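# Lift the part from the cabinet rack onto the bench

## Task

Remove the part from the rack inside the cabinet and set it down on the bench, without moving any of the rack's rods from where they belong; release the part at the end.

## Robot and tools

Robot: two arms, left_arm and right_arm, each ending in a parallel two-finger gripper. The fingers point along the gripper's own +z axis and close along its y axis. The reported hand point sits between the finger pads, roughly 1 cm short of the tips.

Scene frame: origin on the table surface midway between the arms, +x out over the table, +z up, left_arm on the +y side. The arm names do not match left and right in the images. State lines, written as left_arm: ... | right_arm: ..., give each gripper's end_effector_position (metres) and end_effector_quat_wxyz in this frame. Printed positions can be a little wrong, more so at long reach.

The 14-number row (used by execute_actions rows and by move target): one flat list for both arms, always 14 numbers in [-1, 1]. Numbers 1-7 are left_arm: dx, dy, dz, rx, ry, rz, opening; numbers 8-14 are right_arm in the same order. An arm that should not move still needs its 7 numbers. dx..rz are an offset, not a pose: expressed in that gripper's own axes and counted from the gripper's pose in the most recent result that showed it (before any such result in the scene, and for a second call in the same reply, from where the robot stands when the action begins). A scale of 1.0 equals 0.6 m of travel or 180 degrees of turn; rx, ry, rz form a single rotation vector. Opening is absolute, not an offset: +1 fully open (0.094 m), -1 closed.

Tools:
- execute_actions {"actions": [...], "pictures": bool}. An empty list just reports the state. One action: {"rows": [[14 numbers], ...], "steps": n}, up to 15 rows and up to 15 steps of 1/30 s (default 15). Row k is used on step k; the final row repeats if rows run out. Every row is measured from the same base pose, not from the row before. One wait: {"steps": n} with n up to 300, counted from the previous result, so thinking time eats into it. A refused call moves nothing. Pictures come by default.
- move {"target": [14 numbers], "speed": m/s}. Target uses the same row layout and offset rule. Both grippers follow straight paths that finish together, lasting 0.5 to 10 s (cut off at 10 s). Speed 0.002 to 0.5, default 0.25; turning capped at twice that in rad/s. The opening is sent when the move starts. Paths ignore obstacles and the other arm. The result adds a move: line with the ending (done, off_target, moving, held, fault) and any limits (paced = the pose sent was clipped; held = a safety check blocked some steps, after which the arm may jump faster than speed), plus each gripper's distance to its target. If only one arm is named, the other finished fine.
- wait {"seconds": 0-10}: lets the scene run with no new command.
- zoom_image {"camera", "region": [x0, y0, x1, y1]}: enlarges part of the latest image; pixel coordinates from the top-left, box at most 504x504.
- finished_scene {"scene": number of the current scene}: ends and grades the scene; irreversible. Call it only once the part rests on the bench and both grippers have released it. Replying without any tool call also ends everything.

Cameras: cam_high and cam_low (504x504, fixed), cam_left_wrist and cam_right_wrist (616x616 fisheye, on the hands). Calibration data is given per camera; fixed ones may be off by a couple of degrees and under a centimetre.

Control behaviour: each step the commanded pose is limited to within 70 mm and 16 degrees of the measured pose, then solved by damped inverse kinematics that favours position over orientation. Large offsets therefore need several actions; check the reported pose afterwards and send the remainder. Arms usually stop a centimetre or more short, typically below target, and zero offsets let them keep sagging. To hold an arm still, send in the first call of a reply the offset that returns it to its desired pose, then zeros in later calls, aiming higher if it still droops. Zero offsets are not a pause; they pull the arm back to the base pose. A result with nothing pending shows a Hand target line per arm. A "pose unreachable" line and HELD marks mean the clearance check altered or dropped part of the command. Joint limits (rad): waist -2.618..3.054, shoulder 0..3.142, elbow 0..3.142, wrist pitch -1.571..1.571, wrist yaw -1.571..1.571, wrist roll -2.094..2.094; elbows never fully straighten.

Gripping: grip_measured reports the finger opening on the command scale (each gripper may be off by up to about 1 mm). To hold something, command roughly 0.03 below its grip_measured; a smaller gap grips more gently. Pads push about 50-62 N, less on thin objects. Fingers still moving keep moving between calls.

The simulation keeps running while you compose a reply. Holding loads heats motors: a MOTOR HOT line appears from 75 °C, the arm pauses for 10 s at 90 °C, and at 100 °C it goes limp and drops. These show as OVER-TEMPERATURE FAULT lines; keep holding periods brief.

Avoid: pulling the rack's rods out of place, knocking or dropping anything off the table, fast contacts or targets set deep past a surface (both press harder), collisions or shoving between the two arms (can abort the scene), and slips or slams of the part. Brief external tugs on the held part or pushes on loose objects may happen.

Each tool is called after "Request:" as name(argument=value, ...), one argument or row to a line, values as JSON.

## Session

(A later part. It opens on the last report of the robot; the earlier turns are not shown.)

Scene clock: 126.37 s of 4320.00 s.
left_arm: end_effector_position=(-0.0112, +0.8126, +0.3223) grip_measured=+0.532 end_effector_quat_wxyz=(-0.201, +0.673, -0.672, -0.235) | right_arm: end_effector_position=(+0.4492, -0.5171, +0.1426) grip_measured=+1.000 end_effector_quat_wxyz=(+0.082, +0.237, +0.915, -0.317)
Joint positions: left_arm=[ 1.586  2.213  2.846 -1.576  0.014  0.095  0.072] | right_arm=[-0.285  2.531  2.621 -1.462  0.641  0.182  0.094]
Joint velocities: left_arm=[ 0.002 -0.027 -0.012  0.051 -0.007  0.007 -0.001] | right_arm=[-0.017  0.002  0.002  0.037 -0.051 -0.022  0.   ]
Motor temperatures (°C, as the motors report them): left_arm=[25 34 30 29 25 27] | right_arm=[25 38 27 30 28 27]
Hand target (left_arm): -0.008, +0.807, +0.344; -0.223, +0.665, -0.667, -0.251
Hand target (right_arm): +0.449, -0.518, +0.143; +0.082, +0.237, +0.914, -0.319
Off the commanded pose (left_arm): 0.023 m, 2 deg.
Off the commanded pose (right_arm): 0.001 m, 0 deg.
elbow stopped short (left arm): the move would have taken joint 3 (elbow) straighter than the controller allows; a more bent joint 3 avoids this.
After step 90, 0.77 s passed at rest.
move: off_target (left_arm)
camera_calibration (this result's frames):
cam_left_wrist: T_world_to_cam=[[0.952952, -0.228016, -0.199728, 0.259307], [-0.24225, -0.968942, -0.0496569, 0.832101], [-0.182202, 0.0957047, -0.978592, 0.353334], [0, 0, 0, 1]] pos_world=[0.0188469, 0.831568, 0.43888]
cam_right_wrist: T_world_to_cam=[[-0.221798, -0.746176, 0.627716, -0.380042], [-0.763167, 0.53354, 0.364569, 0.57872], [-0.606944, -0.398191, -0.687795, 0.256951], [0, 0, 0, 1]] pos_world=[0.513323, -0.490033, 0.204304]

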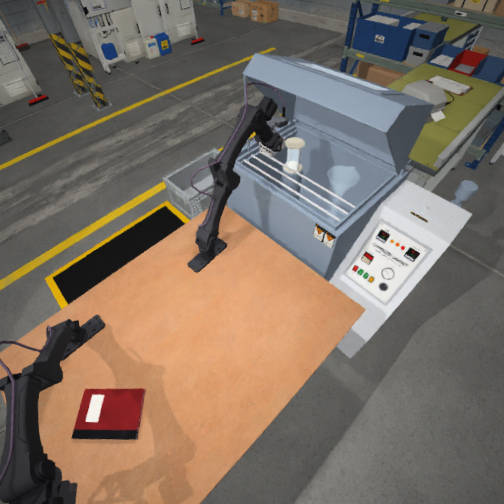

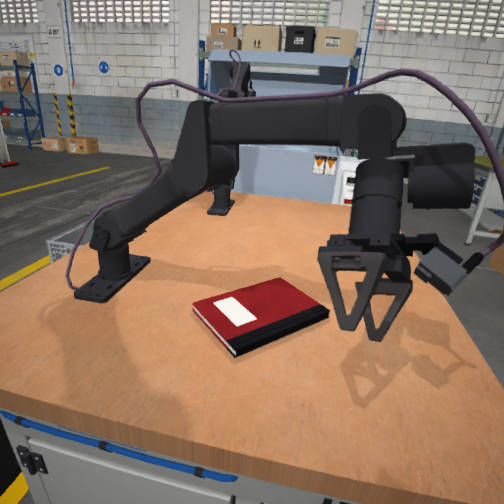

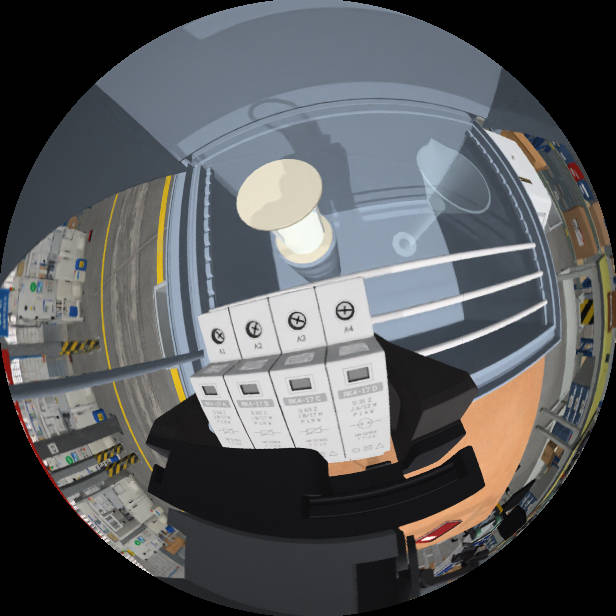

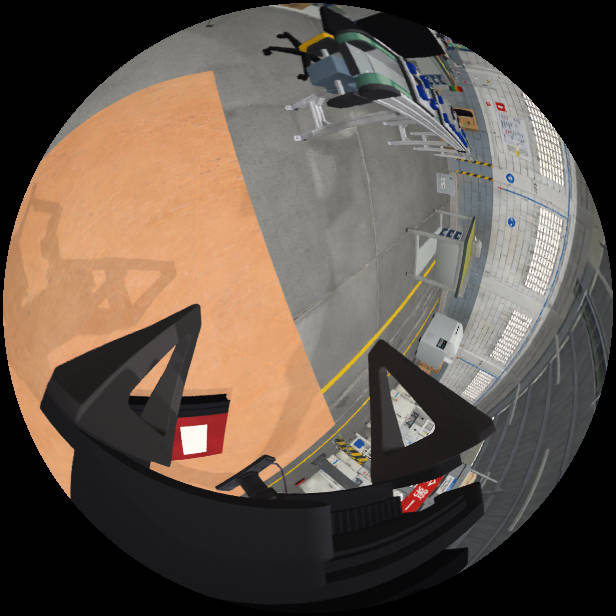

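Request:
move(
  target=[0.133,-0.483,-0.127,0.145,0,0.183,0.2,0,0,0,0,0,0,1],
  speed=0.2,
)

Request:
move(
  target=[0.25,-0.38,-0.08,0.145,0,0.183,0.2,0,0,0,0,0,0,1],
  speed=0.2,
)

Scene clock: 133.30 s of 4320.00 s.
left_arm: end_effector_position=(+0.2754, +0.7048, +0.3011) grip_measured=+0.531 end_effector_quat_wxyz=(+0.239, -0.407, +0.876, +0.102) | right_arm: end_effector_position=(+0.4495, -0.5164, +0.1421) grip_measured=+1.000 end_effector_quat_wxyz=(+0.082, +0.237, +0.916, -0.314)
Joint positions: left_arm=[ 0.957  1.976  2.398 -1.476  0.102  0.146  0.072] | right_arm=[-0.285  2.531  2.621 -1.462  0.636  0.182  0.094]
Joint velocities: left_arm=[-0.002  0.007 -0.007  0.037 -0.066  0.095 -0.001] | right_arm=[-0.007 -0.012 -0.032 -0.022 -0.066  0.095  0.   ]
Motor temperatures (°C, as the motors report them): left_arm=[25 34 30 29 25 27] | right_arm=[25 38 27 30 28 27]
Hand target (left_arm): +0.278, +0.708, +0.325; +0.275, -0.396, +0.868, +0.122
Hand target (right_arm): +0.449, -0.517, +0.143; +0.082, +0.237, +0.915, -0.317
Off the commanded pose (left_arm): 0.024 m, 5 deg.
Off the commanded pose (right_arm): 0.001 m, 0 deg.
After step 90, 1.53 s passed at rest.
move: off_target (left_arm)
camera_calibration (this result's frames):
cam_left_wrist: T_world_to_cam=[[0.563676, -0.817719, -0.11664, 0.45513], [-0.820743, -0.570379, 0.0323798, 0.649773], [-0.0930065, 0.0774795, -0.992646, 0.38768], [0, 0, 0, 1]] pos_world=[0.312808, 0.712749, 0.416876]
cam_right_wrist: T_world_to_cam=[[-0.221849, -0.749334, 0.623925, -0.380232], [-0.764142, 0.531078, 0.366119, 0.577718], [-0.605698, -0.395544, -0.690416, 0.258209], [0, 0, 0, 1]] pos_world=[0.513501, -0.489601, 0.203994]

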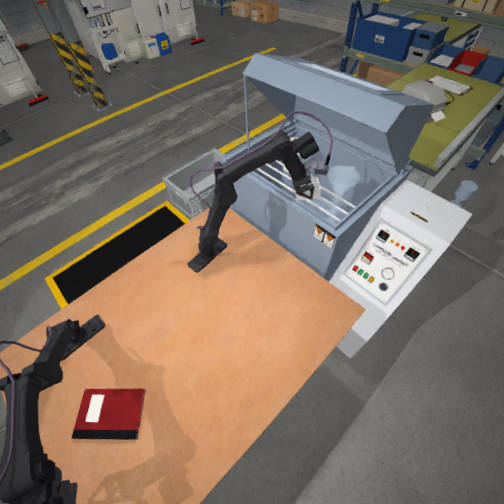

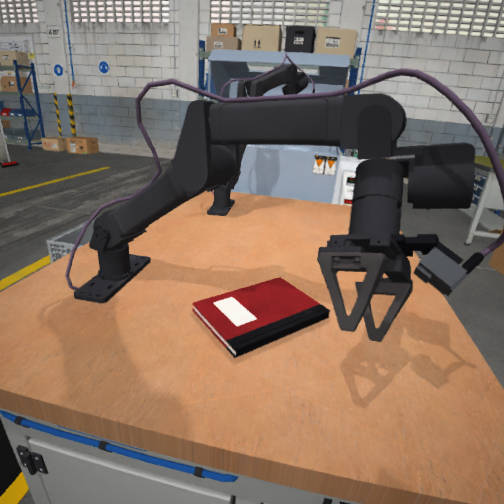

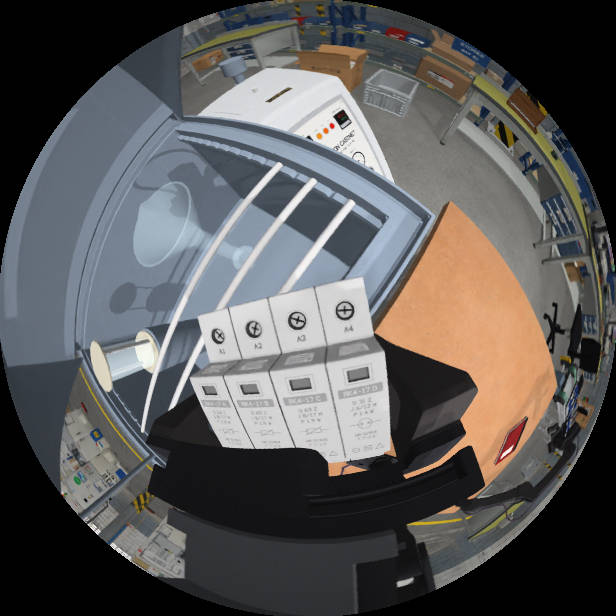

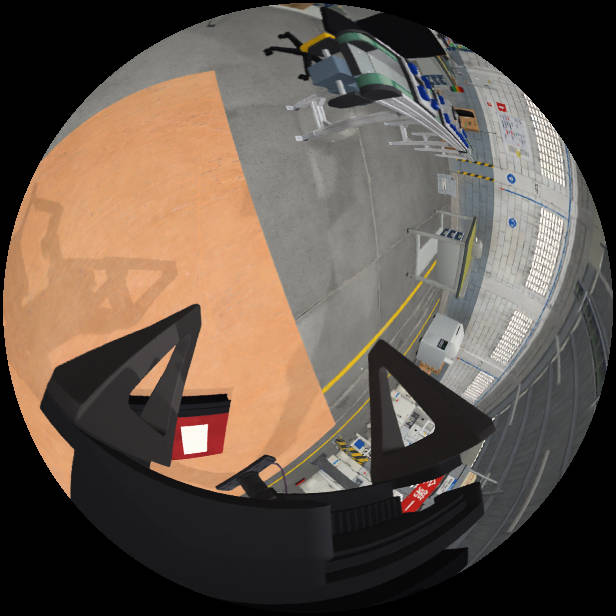

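Scene clock: 135.63 s of 4320.00 s.
left_arm: end_effector_position=(+0.3400, +0.4423, +0.2508) grip_measured=+0.530 end_effector_quat_wxyz=(+0.236, -0.091, +0.967, -0.043) | right_arm: end_effector_position=(+0.4498, -0.5157, +0.1415) grip_measured=+1.000 end_effector_quat_wxyz=(+0.082, +0.237, +0.916, -0.312)
Joint positions: left_arm=[ 0.41   1.453  1.586 -1.29   0.258  0.254  0.072] | right_arm=[-0.285  2.531  2.621 -1.462  0.63   0.182  0.094]
Joint velocities: left_arm=[ 0.007 -0.002 -0.012  0.007 -0.007  0.037  0.   ] | right_arm=[-0.017 -0.012 -0.002  0.007 -0.037  0.051  0.   ]
Motor temperatures (°C, as the motors report them): left_arm=[25 34 30 29 25 27] | right_arm=[25 39 27 30 28 27]
Hand target (left_arm): +0.348, +0.440, +0.273; +0.286, -0.081, +0.954, -0.037
Hand target (right_arm): +0.450, -0.516, +0.142; +0.082, +0.237, +0.916, -0.314
Off the commanded pose (left_arm): 0.023 m, 6 deg.
Off the commanded pose (right_arm): 0.001 m, 0 deg.
move: off_target (left_arm)
camera_calibration (this result's frames):
cam_left_wrist: T_world_to_cam=[[-0.110894, -0.993824, 0.00401899, 0.475229], [-0.99208, 0.110938, 0.0589144, 0.304971], [-0.0589964, 0.00254611, -0.998255, 0.387054], [0, 0, 0, 1]] pos_world=[0.378091, 0.437476, 0.366501]
cam_right_wrist: T_world_to_cam=[[-0.221894, -0.752714, 0.619826, -0.380429], [-0.765191, 0.528417, 0.367774, 0.576639], [-0.604355, -0.392678, -0.693223, 0.259565], [0, 0, 0, 1]] pos_world=[0.513694, -0.489135, 0.203663]

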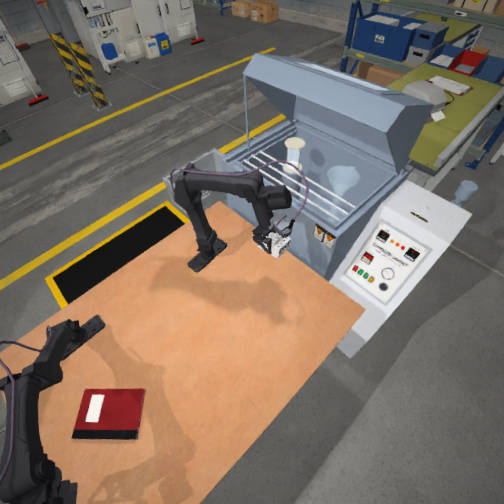

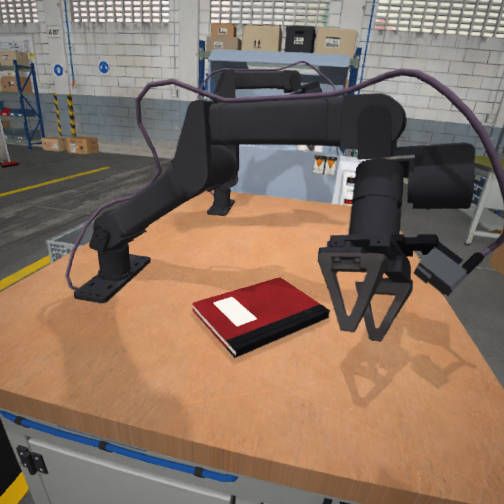

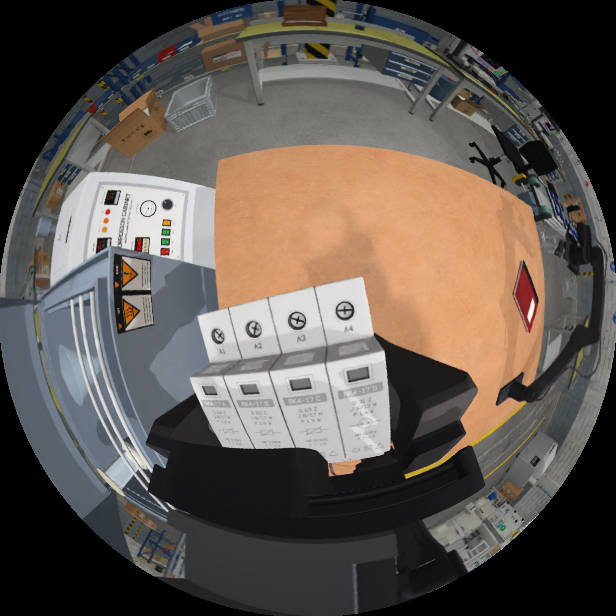

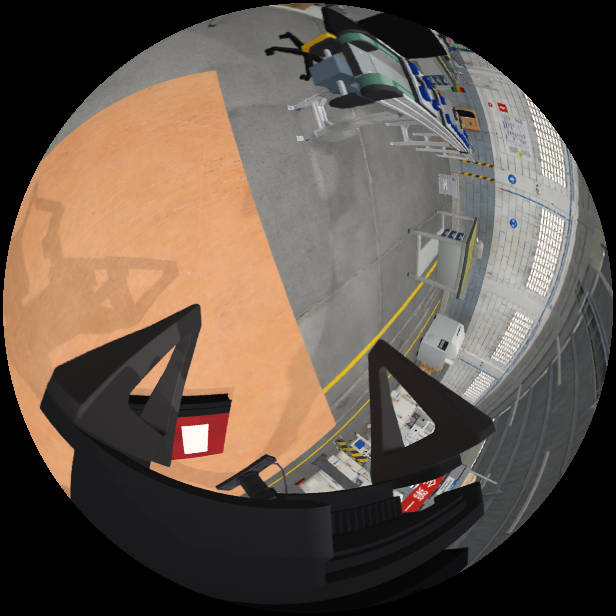

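Request:
move(
  target=[0.095,-0.067,0.325,0,0,0,0.2,0,0,0,0,0,0,1],
  speed=0.12,
)

Scene clock: 142.13 s of 4320.00 s.
left_arm: end_effector_position=(+0.3710, +0.3838, +0.0470) grip_measured=+0.530 end_effector_quat_wxyz=(+0.201, -0.093, +0.974, -0.047) | right_arm: end_effector_position=(+0.4501, -0.5150, +0.1410) grip_measured=+1.000 end_effector_quat_wxyz=(+0.082, +0.237, +0.917, -0.309)
Joint positions: left_arm=[ 0.152  1.557  0.876 -0.499  0.147  0.017  0.072] | right_arm=[-0.285  2.531  2.621 -1.462  0.625  0.182  0.094]
Joint velocities: left_arm=[ 0.007  0.017 -0.012 -0.022 -0.051  0.037  0.001] | right_arm=[-0.017 -0.007 -0.002 -0.095 -0.022  0.022  0.   ]
Motor temperatures (°C, as the motors report them): left_arm=[25 33 30 30 25 27] | right_arm=[25 39 27 30 28 27]
Hand target (left_arm): +0.387, +0.385, +0.058; +0.235, -0.091, +0.967, -0.045
Hand target (right_arm): +0.450, -0.516, +0.142; +0.082, +0.237, +0.916, -0.312
Off the commanded pose (left_arm): 0.019 m, 4 deg.
Off the commanded pose (right_arm): 0.001 m, 0 deg.
After step 90, 1.10 s passed at rest.
move: off_target (left_arm)
camera_calibration (this result's frames):
cam_left_wrist: T_world_to_cam=[[-0.11069, -0.993484, 0.027149, 0.420038], [-0.985508, 0.113253, 0.126288, 0.34768], [-0.12854, -0.0127767, -0.991622, 0.216978], [0, 0, 0, 1]] pos_world=[0.417025, 0.380697, 0.159848]
cam_right_wrist: T_world_to_cam=[[-0.221929, -0.755835, 0.616004, -0.380603], [-0.766165, 0.525938, 0.369297, 0.575637], [-0.603108, -0.390003, -0.695815, 0.260826], [0, 0, 0, 1]] pos_world=[0.513873, -0.488699, 0.203358]

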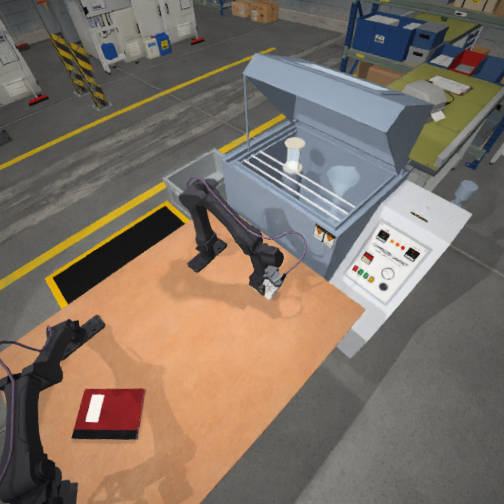

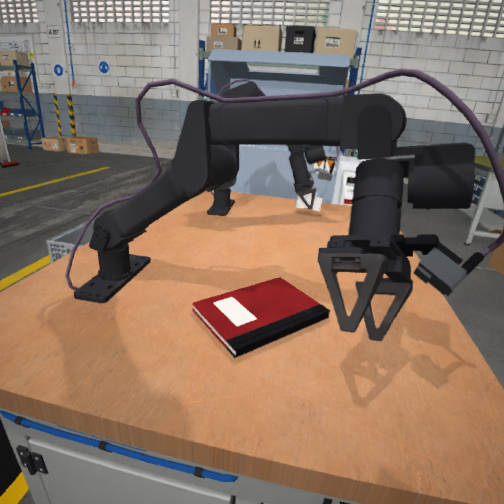

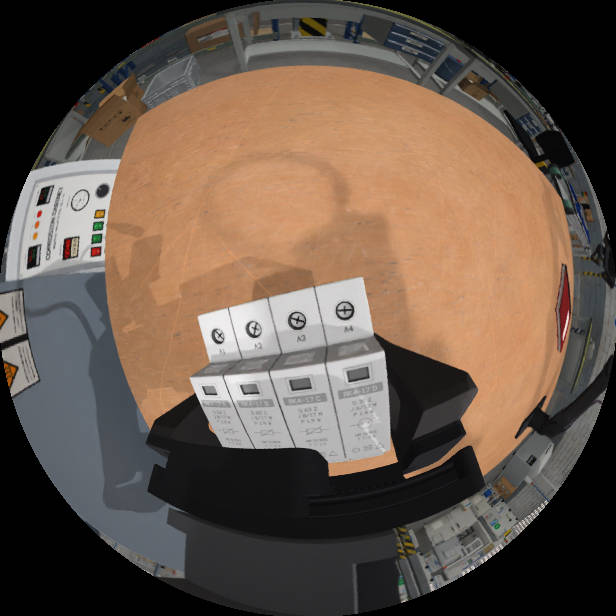

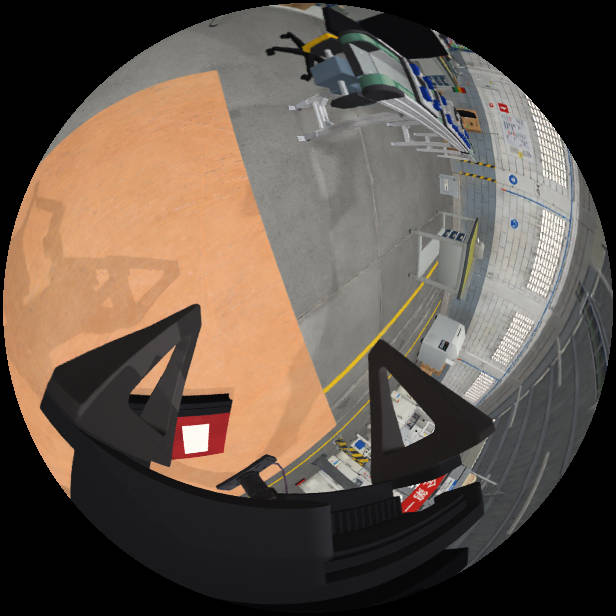

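Request:
move(
  target=[0.012,0,0.028,0,-0.03,0,0.2,0,0,0,0,0,0,1],
  speed=0.03,
)

Scene clock: 145.70 s of 4320.00 s.
left_arm: end_effector_position=(+0.3655, +0.3833, +0.0264) grip_measured=+0.529 end_effector_quat_wxyz=(+0.227, -0.094, +0.968, -0.041) | right_arm: end_effector_position=(+0.4504, -0.5144, +0.1406) grip_measured=+1.000 end_effector_quat_wxyz=(+0.082, +0.237, +0.918, -0.307)
Joint positions: left_arm=[ 0.151  1.543  0.745 -0.328  0.142  0.012  0.072] | right_arm=[-0.285  2.531  2.621 -1.462  0.621  0.182  0.094]
Joint velocities: left_arm=[-0.002  0.017 -0.012 -0.11   0.007  0.037 -0.001] | right_arm=[-0.002 -0.017 -0.017  0.081 -0.081  0.051  0.   ]
Motor temperatures (°C, as the motors report them): left_arm=[25 33 30 30 25 27] | right_arm=[25 39 27 30 28 27]
Hand target (left_arm): +0.371, +0.382, +0.029; +0.246, -0.095, +0.964, -0.043
Hand target (right_arm): +0.450, -0.515, +0.141; +0.082, +0.237, +0.917, -0.310
Off the commanded pose (left_arm): 0.007 m, 2 deg.
Off the commanded pose (right_arm): 0.001 m, 0 deg.
move: done
camera_calibration (this result's frames):
cam_left_wrist: T_world_to_cam=[[-0.105316, -0.994419, 0.0062255, 0.418469], [-0.991443, 0.105483, 0.0769021, 0.351427], [-0.0771296, 0.00192682, -0.997019, 0.171492], [0, 0, 0, 1]] pos_world=[0.405719, 0.378733, 0.14135]
cam_right_wrist: T_world_to_cam=[[-0.221953, -0.758699, 0.612464, -0.380756], [-0.767063, 0.523643, 0.370692, 0.574712], [-0.601956, -0.387522, -0.698194, 0.261991], [0, 0, 0, 1]] pos_world=[0.514038, -0.488296, 0.203078]

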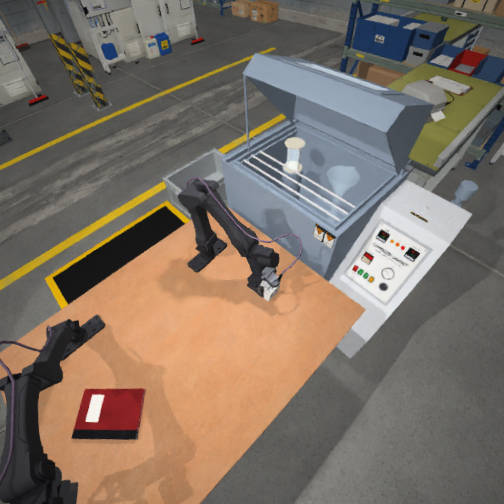

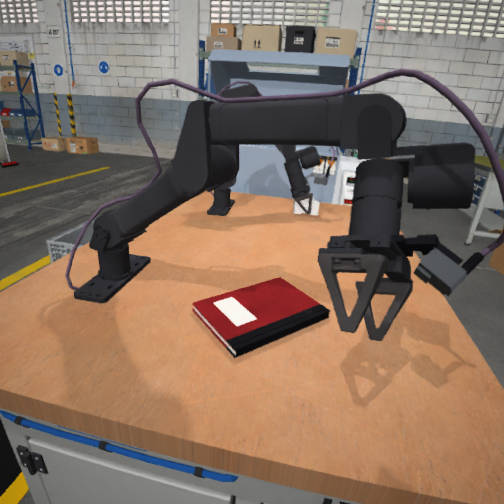

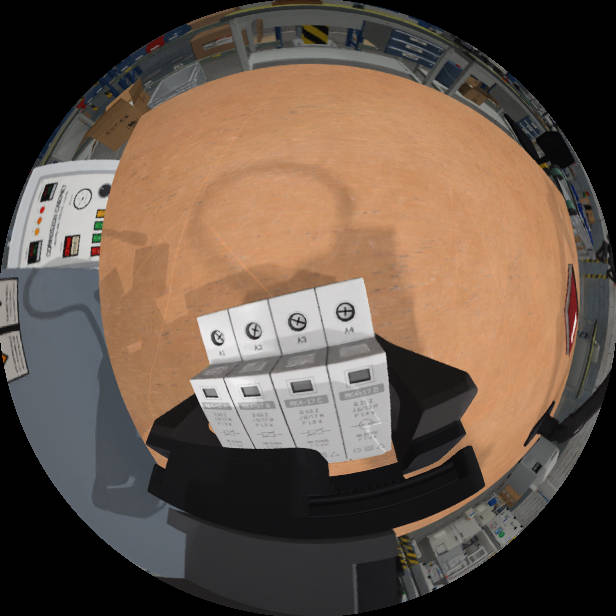

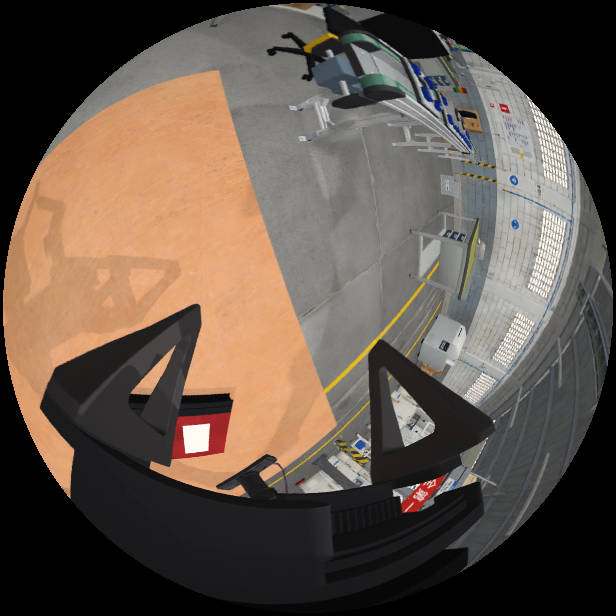

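Slightly lower until contact, then release.

Request:
move(
  target=[0.006,0,0.012,0,0,0,0.2,0,0,0,0,0,0,1],
  speed=0.02,
)

Request:
move(
  target=[0,0,0,0,0,0,1,0,0,0,0,0,0,1],
)

Request:
move(
  target=[-0.08,0,-0.15,0,0,0,1,0,0,0,0,0,0,1],
  speed=0.1,
)

Scene clock: 150.57 s of 4320.00 s.
left_arm: end_effector_position=(+0.3655, +0.3834, +0.0263) grip_measured=+0.529 end_effector_quat_wxyz=(+0.227, -0.094, +0.968, -0.041) | right_arm: end_effector_position=(+0.4506, -0.5137, +0.1401) grip_measured=+1.000 end_effector_quat_wxyz=(+0.083, +0.237, +0.919, -0.305)
Joint positions: left_arm=[ 0.151  1.543  0.745 -0.327  0.142  0.01   0.072] | right_arm=[-0.285  2.531  2.621 -1.462  0.616  0.182  0.094]
Joint velocities: left_arm=[-0.002 -0.002  0.017  0.022 -0.022 -0.051  0.001] | right_arm=[ 0.007 -0.012 -0.017 -0.051 -0.066 -0.037  0.   ]
Motor temperatures (°C, as the motors report them): left_arm=[25 32 29 30 25 27] | right_arm=[25 39 27 30 28 27]
Hand target (left_arm): +0.365, +0.382, +0.019; +0.227, -0.094, +0.969, -0.042
Hand target (right_arm): +0.450, -0.514, +0.141; +0.082, +0.237, +0.918, -0.307
Off the commanded pose (left_arm): 0.008 m, 0 deg.
Off the commanded pose (right_arm): 0.001 m, 0 deg.
After step 90, 1.17 s passed at rest.
move: done
camera_calibration (this result's frames):
cam_left_wrist: T_world_to_cam=[[-0.103799, -0.994577, 0.00645911, 0.418045], [-0.991621, 0.103988, 0.0766438, 0.352089], [-0.0768999, 0.00155055, -0.997038, 0.171504], [0, 0, 0, 1]] pos_world=[0.40572, 0.378899, 0.141311]
cam_right_wrist: T_world_to_cam=[[-0.221972, -0.761785, 0.608614, -0.380915], [-0.768036, 0.521148, 0.372191, 0.573711], [-0.600708, -0.384821, -0.700759, 0.263254], [0, 0, 0, 1]] pos_world=[0.514216, -0.487858, 0.202778]

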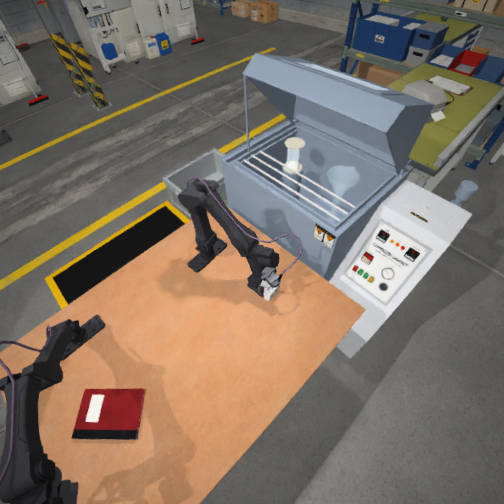

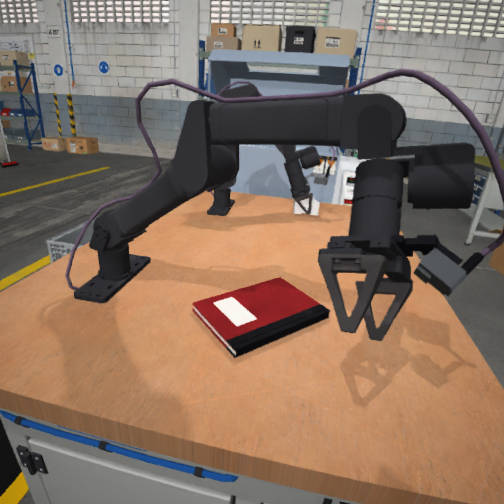

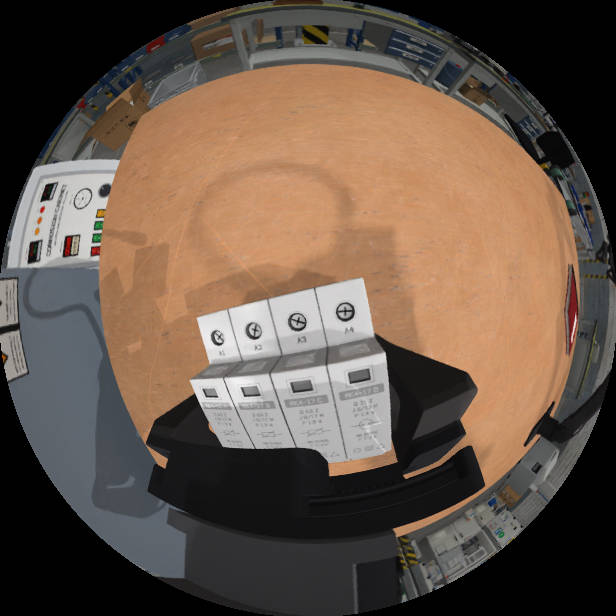

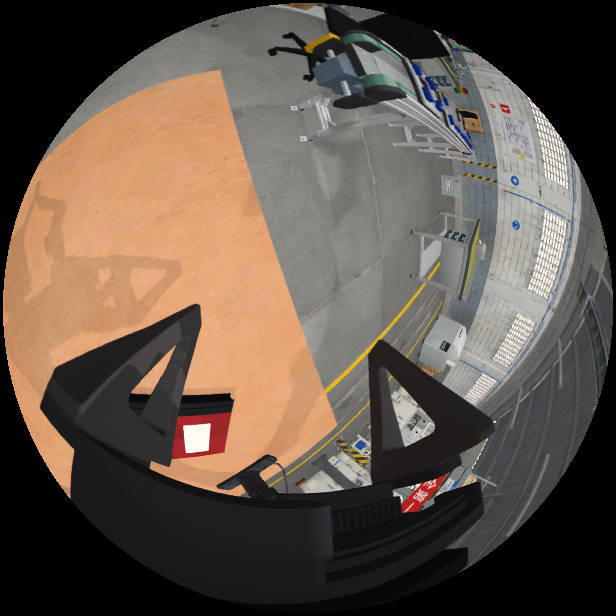

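Scene clock: 151.07 s of 4320.00 s.
left_arm: end_effector_position=(+0.3658, +0.3835, +0.0264) grip_measured=+1.000 end_effector_quat_wxyz=(+0.228, -0.094, +0.968, -0.041) | right_arm: end_effector_position=(+0.4509, -0.5131, +0.1396) grip_measured=+1.000 end_effector_quat_wxyz=(+0.083, +0.237, +0.919, -0.303)
Joint positions: left_arm=[ 0.151  1.543  0.745 -0.326  0.142  0.01   0.094] | right_arm=[-0.285  2.531  2.621 -1.462  0.611  0.182  0.094]
Joint velocities: left_arm=[ 0.007  0.007  0.012 -0.007 -0.051 -0.007  0.   ] | right_arm=[-0.012  0.002  0.017 -0.051  0.007  0.007  0.   ]
Motor temperatures (°C, as the motors report them): left_arm=[25 32 29 30 25 27] | right_arm=[25 39 28 30 28 27]
Hand target (left_arm): +0.366, +0.383, +0.026; +0.227, -0.094, +0.968, -0.041
Hand target (right_arm): +0.451, -0.514, +0.140; +0.083, +0.237, +0.919, -0.305
Off the commanded pose (left_arm): 0.000 m, 0 deg.
Off the commanded pose (right_arm): 0.001 m, 0 deg.
move: done
camera_calibration (this result's frames):
cam_left_wrist: T_world_to_cam=[[-0.103806, -0.994579, 0.00607692, 0.418142], [-0.991706, 0.103968, 0.0755684, 0.352386], [-0.0757906, 0.00181793, -0.997122, 0.171139], [0, 0, 0, 1]] pos_world=[0.40584, 0.378928, 0.141476]
cam_right_wrist: T_world_to_cam=[[-0.221983, -0.764618, 0.605048, -0.381054], [-0.768933, 0.518838, 0.373563, 0.572786], [-0.599555, -0.382317, -0.703113, 0.26442], [0, 0, 0, 1]] pos_world=[0.514381, -0.487452, 0.202502]

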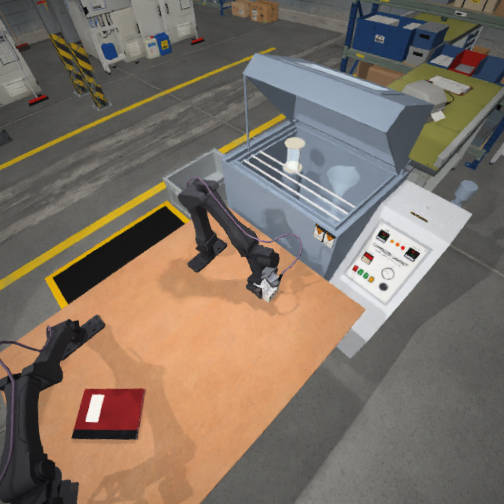

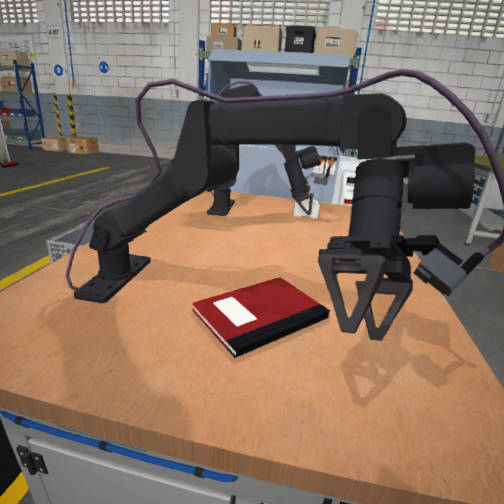

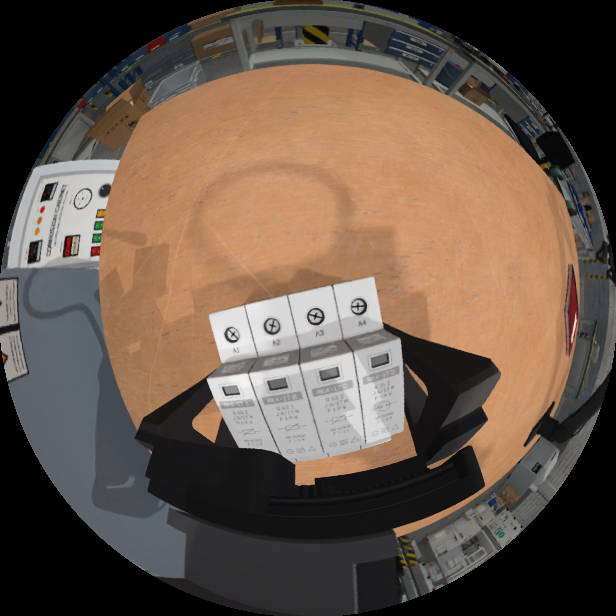

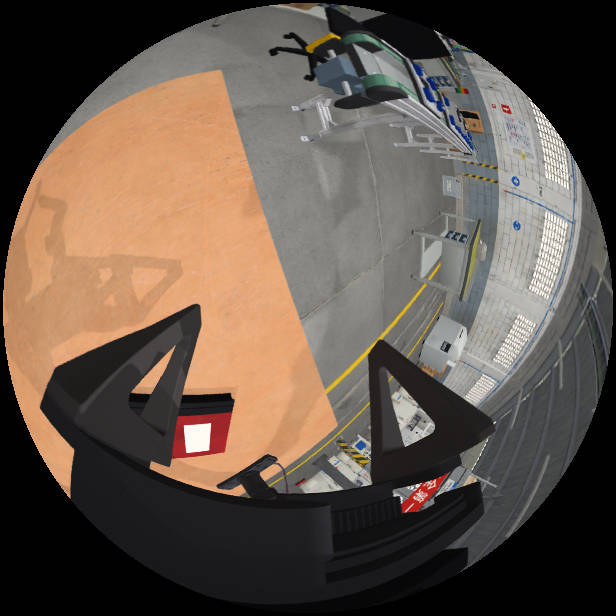

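Scene clock: 152.70 s of 4320.00 s.
left_arm: end_effector_position=(+0.3664, +0.3955, +0.1162) grip_measured=+1.000 end_effector_quat_wxyz=(+0.217, -0.097, +0.971, -0.037) | right_arm: end_effector_position=(+0.4512, -0.5125, +0.1391) grip_measured=+1.000 end_effector_quat_wxyz=(+0.083, +0.237, +0.920, -0.301)
Joint positions: left_arm=[ 0.187  1.441  1.045 -0.753  0.144  0.041  0.094] | right_arm=[-0.285  2.531  2.621 -1.462  0.607  0.182  0.094]
Joint velocities: left_arm=[ 0.002  0.012 -0.002  0.037  0.066  0.095  0.   ] | right_arm=[-0.007 -0.002 -0.012  0.037  0.007  0.037  0.   ]
Motor temperatures (°C, as the motors report them): left_arm=[25 32 30 30 25 27] | right_arm=[25 39 28 30 28 27]
Hand target (left_arm): +0.367, +0.396, +0.128; +0.228, -0.094, +0.968, -0.041
Hand target (right_arm): +0.451, -0.513, +0.140; +0.083, +0.237, +0.919, -0.303
Off the commanded pose (left_arm): 0.012 m, 1 deg.
Off the commanded pose (right_arm): 0.001 m, 0 deg.
move: off_target (left_arm)
camera_calibration (this result's frames):
cam_left_wrist: T_world_to_cam=[[-0.0970865, -0.99527, 0.00333478, 0.427789], [-0.990395, 0.0969412, 0.0985938, 0.344572], [-0.0984508, 0.00626938, -0.995122, 0.26694], [0, 0, 0, 1]] pos_world=[0.409075, 0.390689, 0.230239]
cam_right_wrist: T_world_to_cam=[[-0.221987, -0.767435, 0.601469, -0.381187], [-0.76983, 0.516522, 0.374923, 0.571862], [-0.598401, -0.379801, -0.705455, 0.265588], [0, 0, 0, 1]] pos_world=[0.514546, -0.487045, 0.202228]

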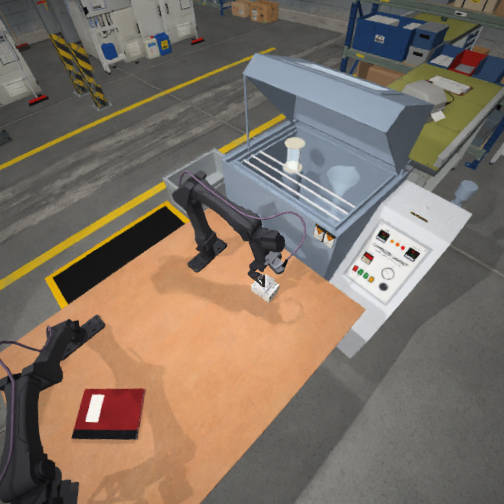

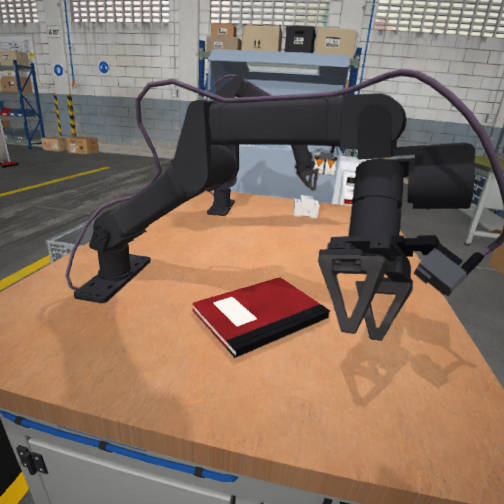

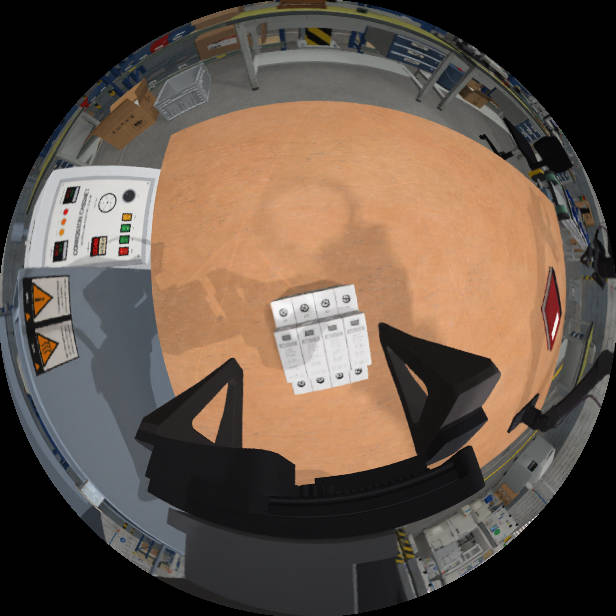

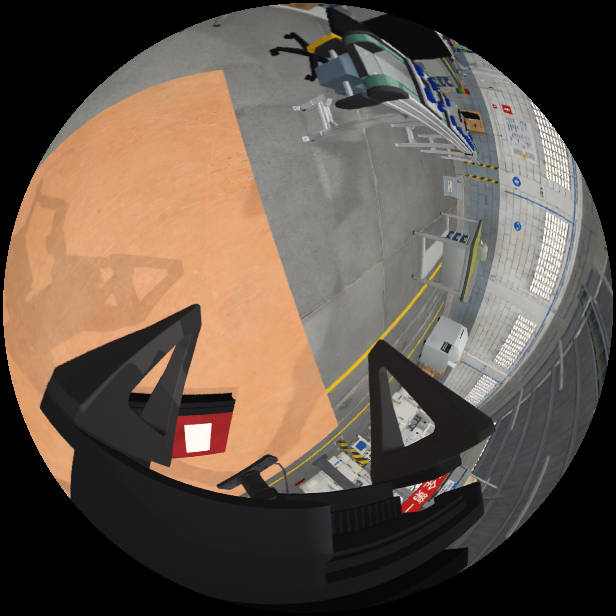

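Request:
finished_scene(
  scene=1,
)

The scene is finished: the task was done.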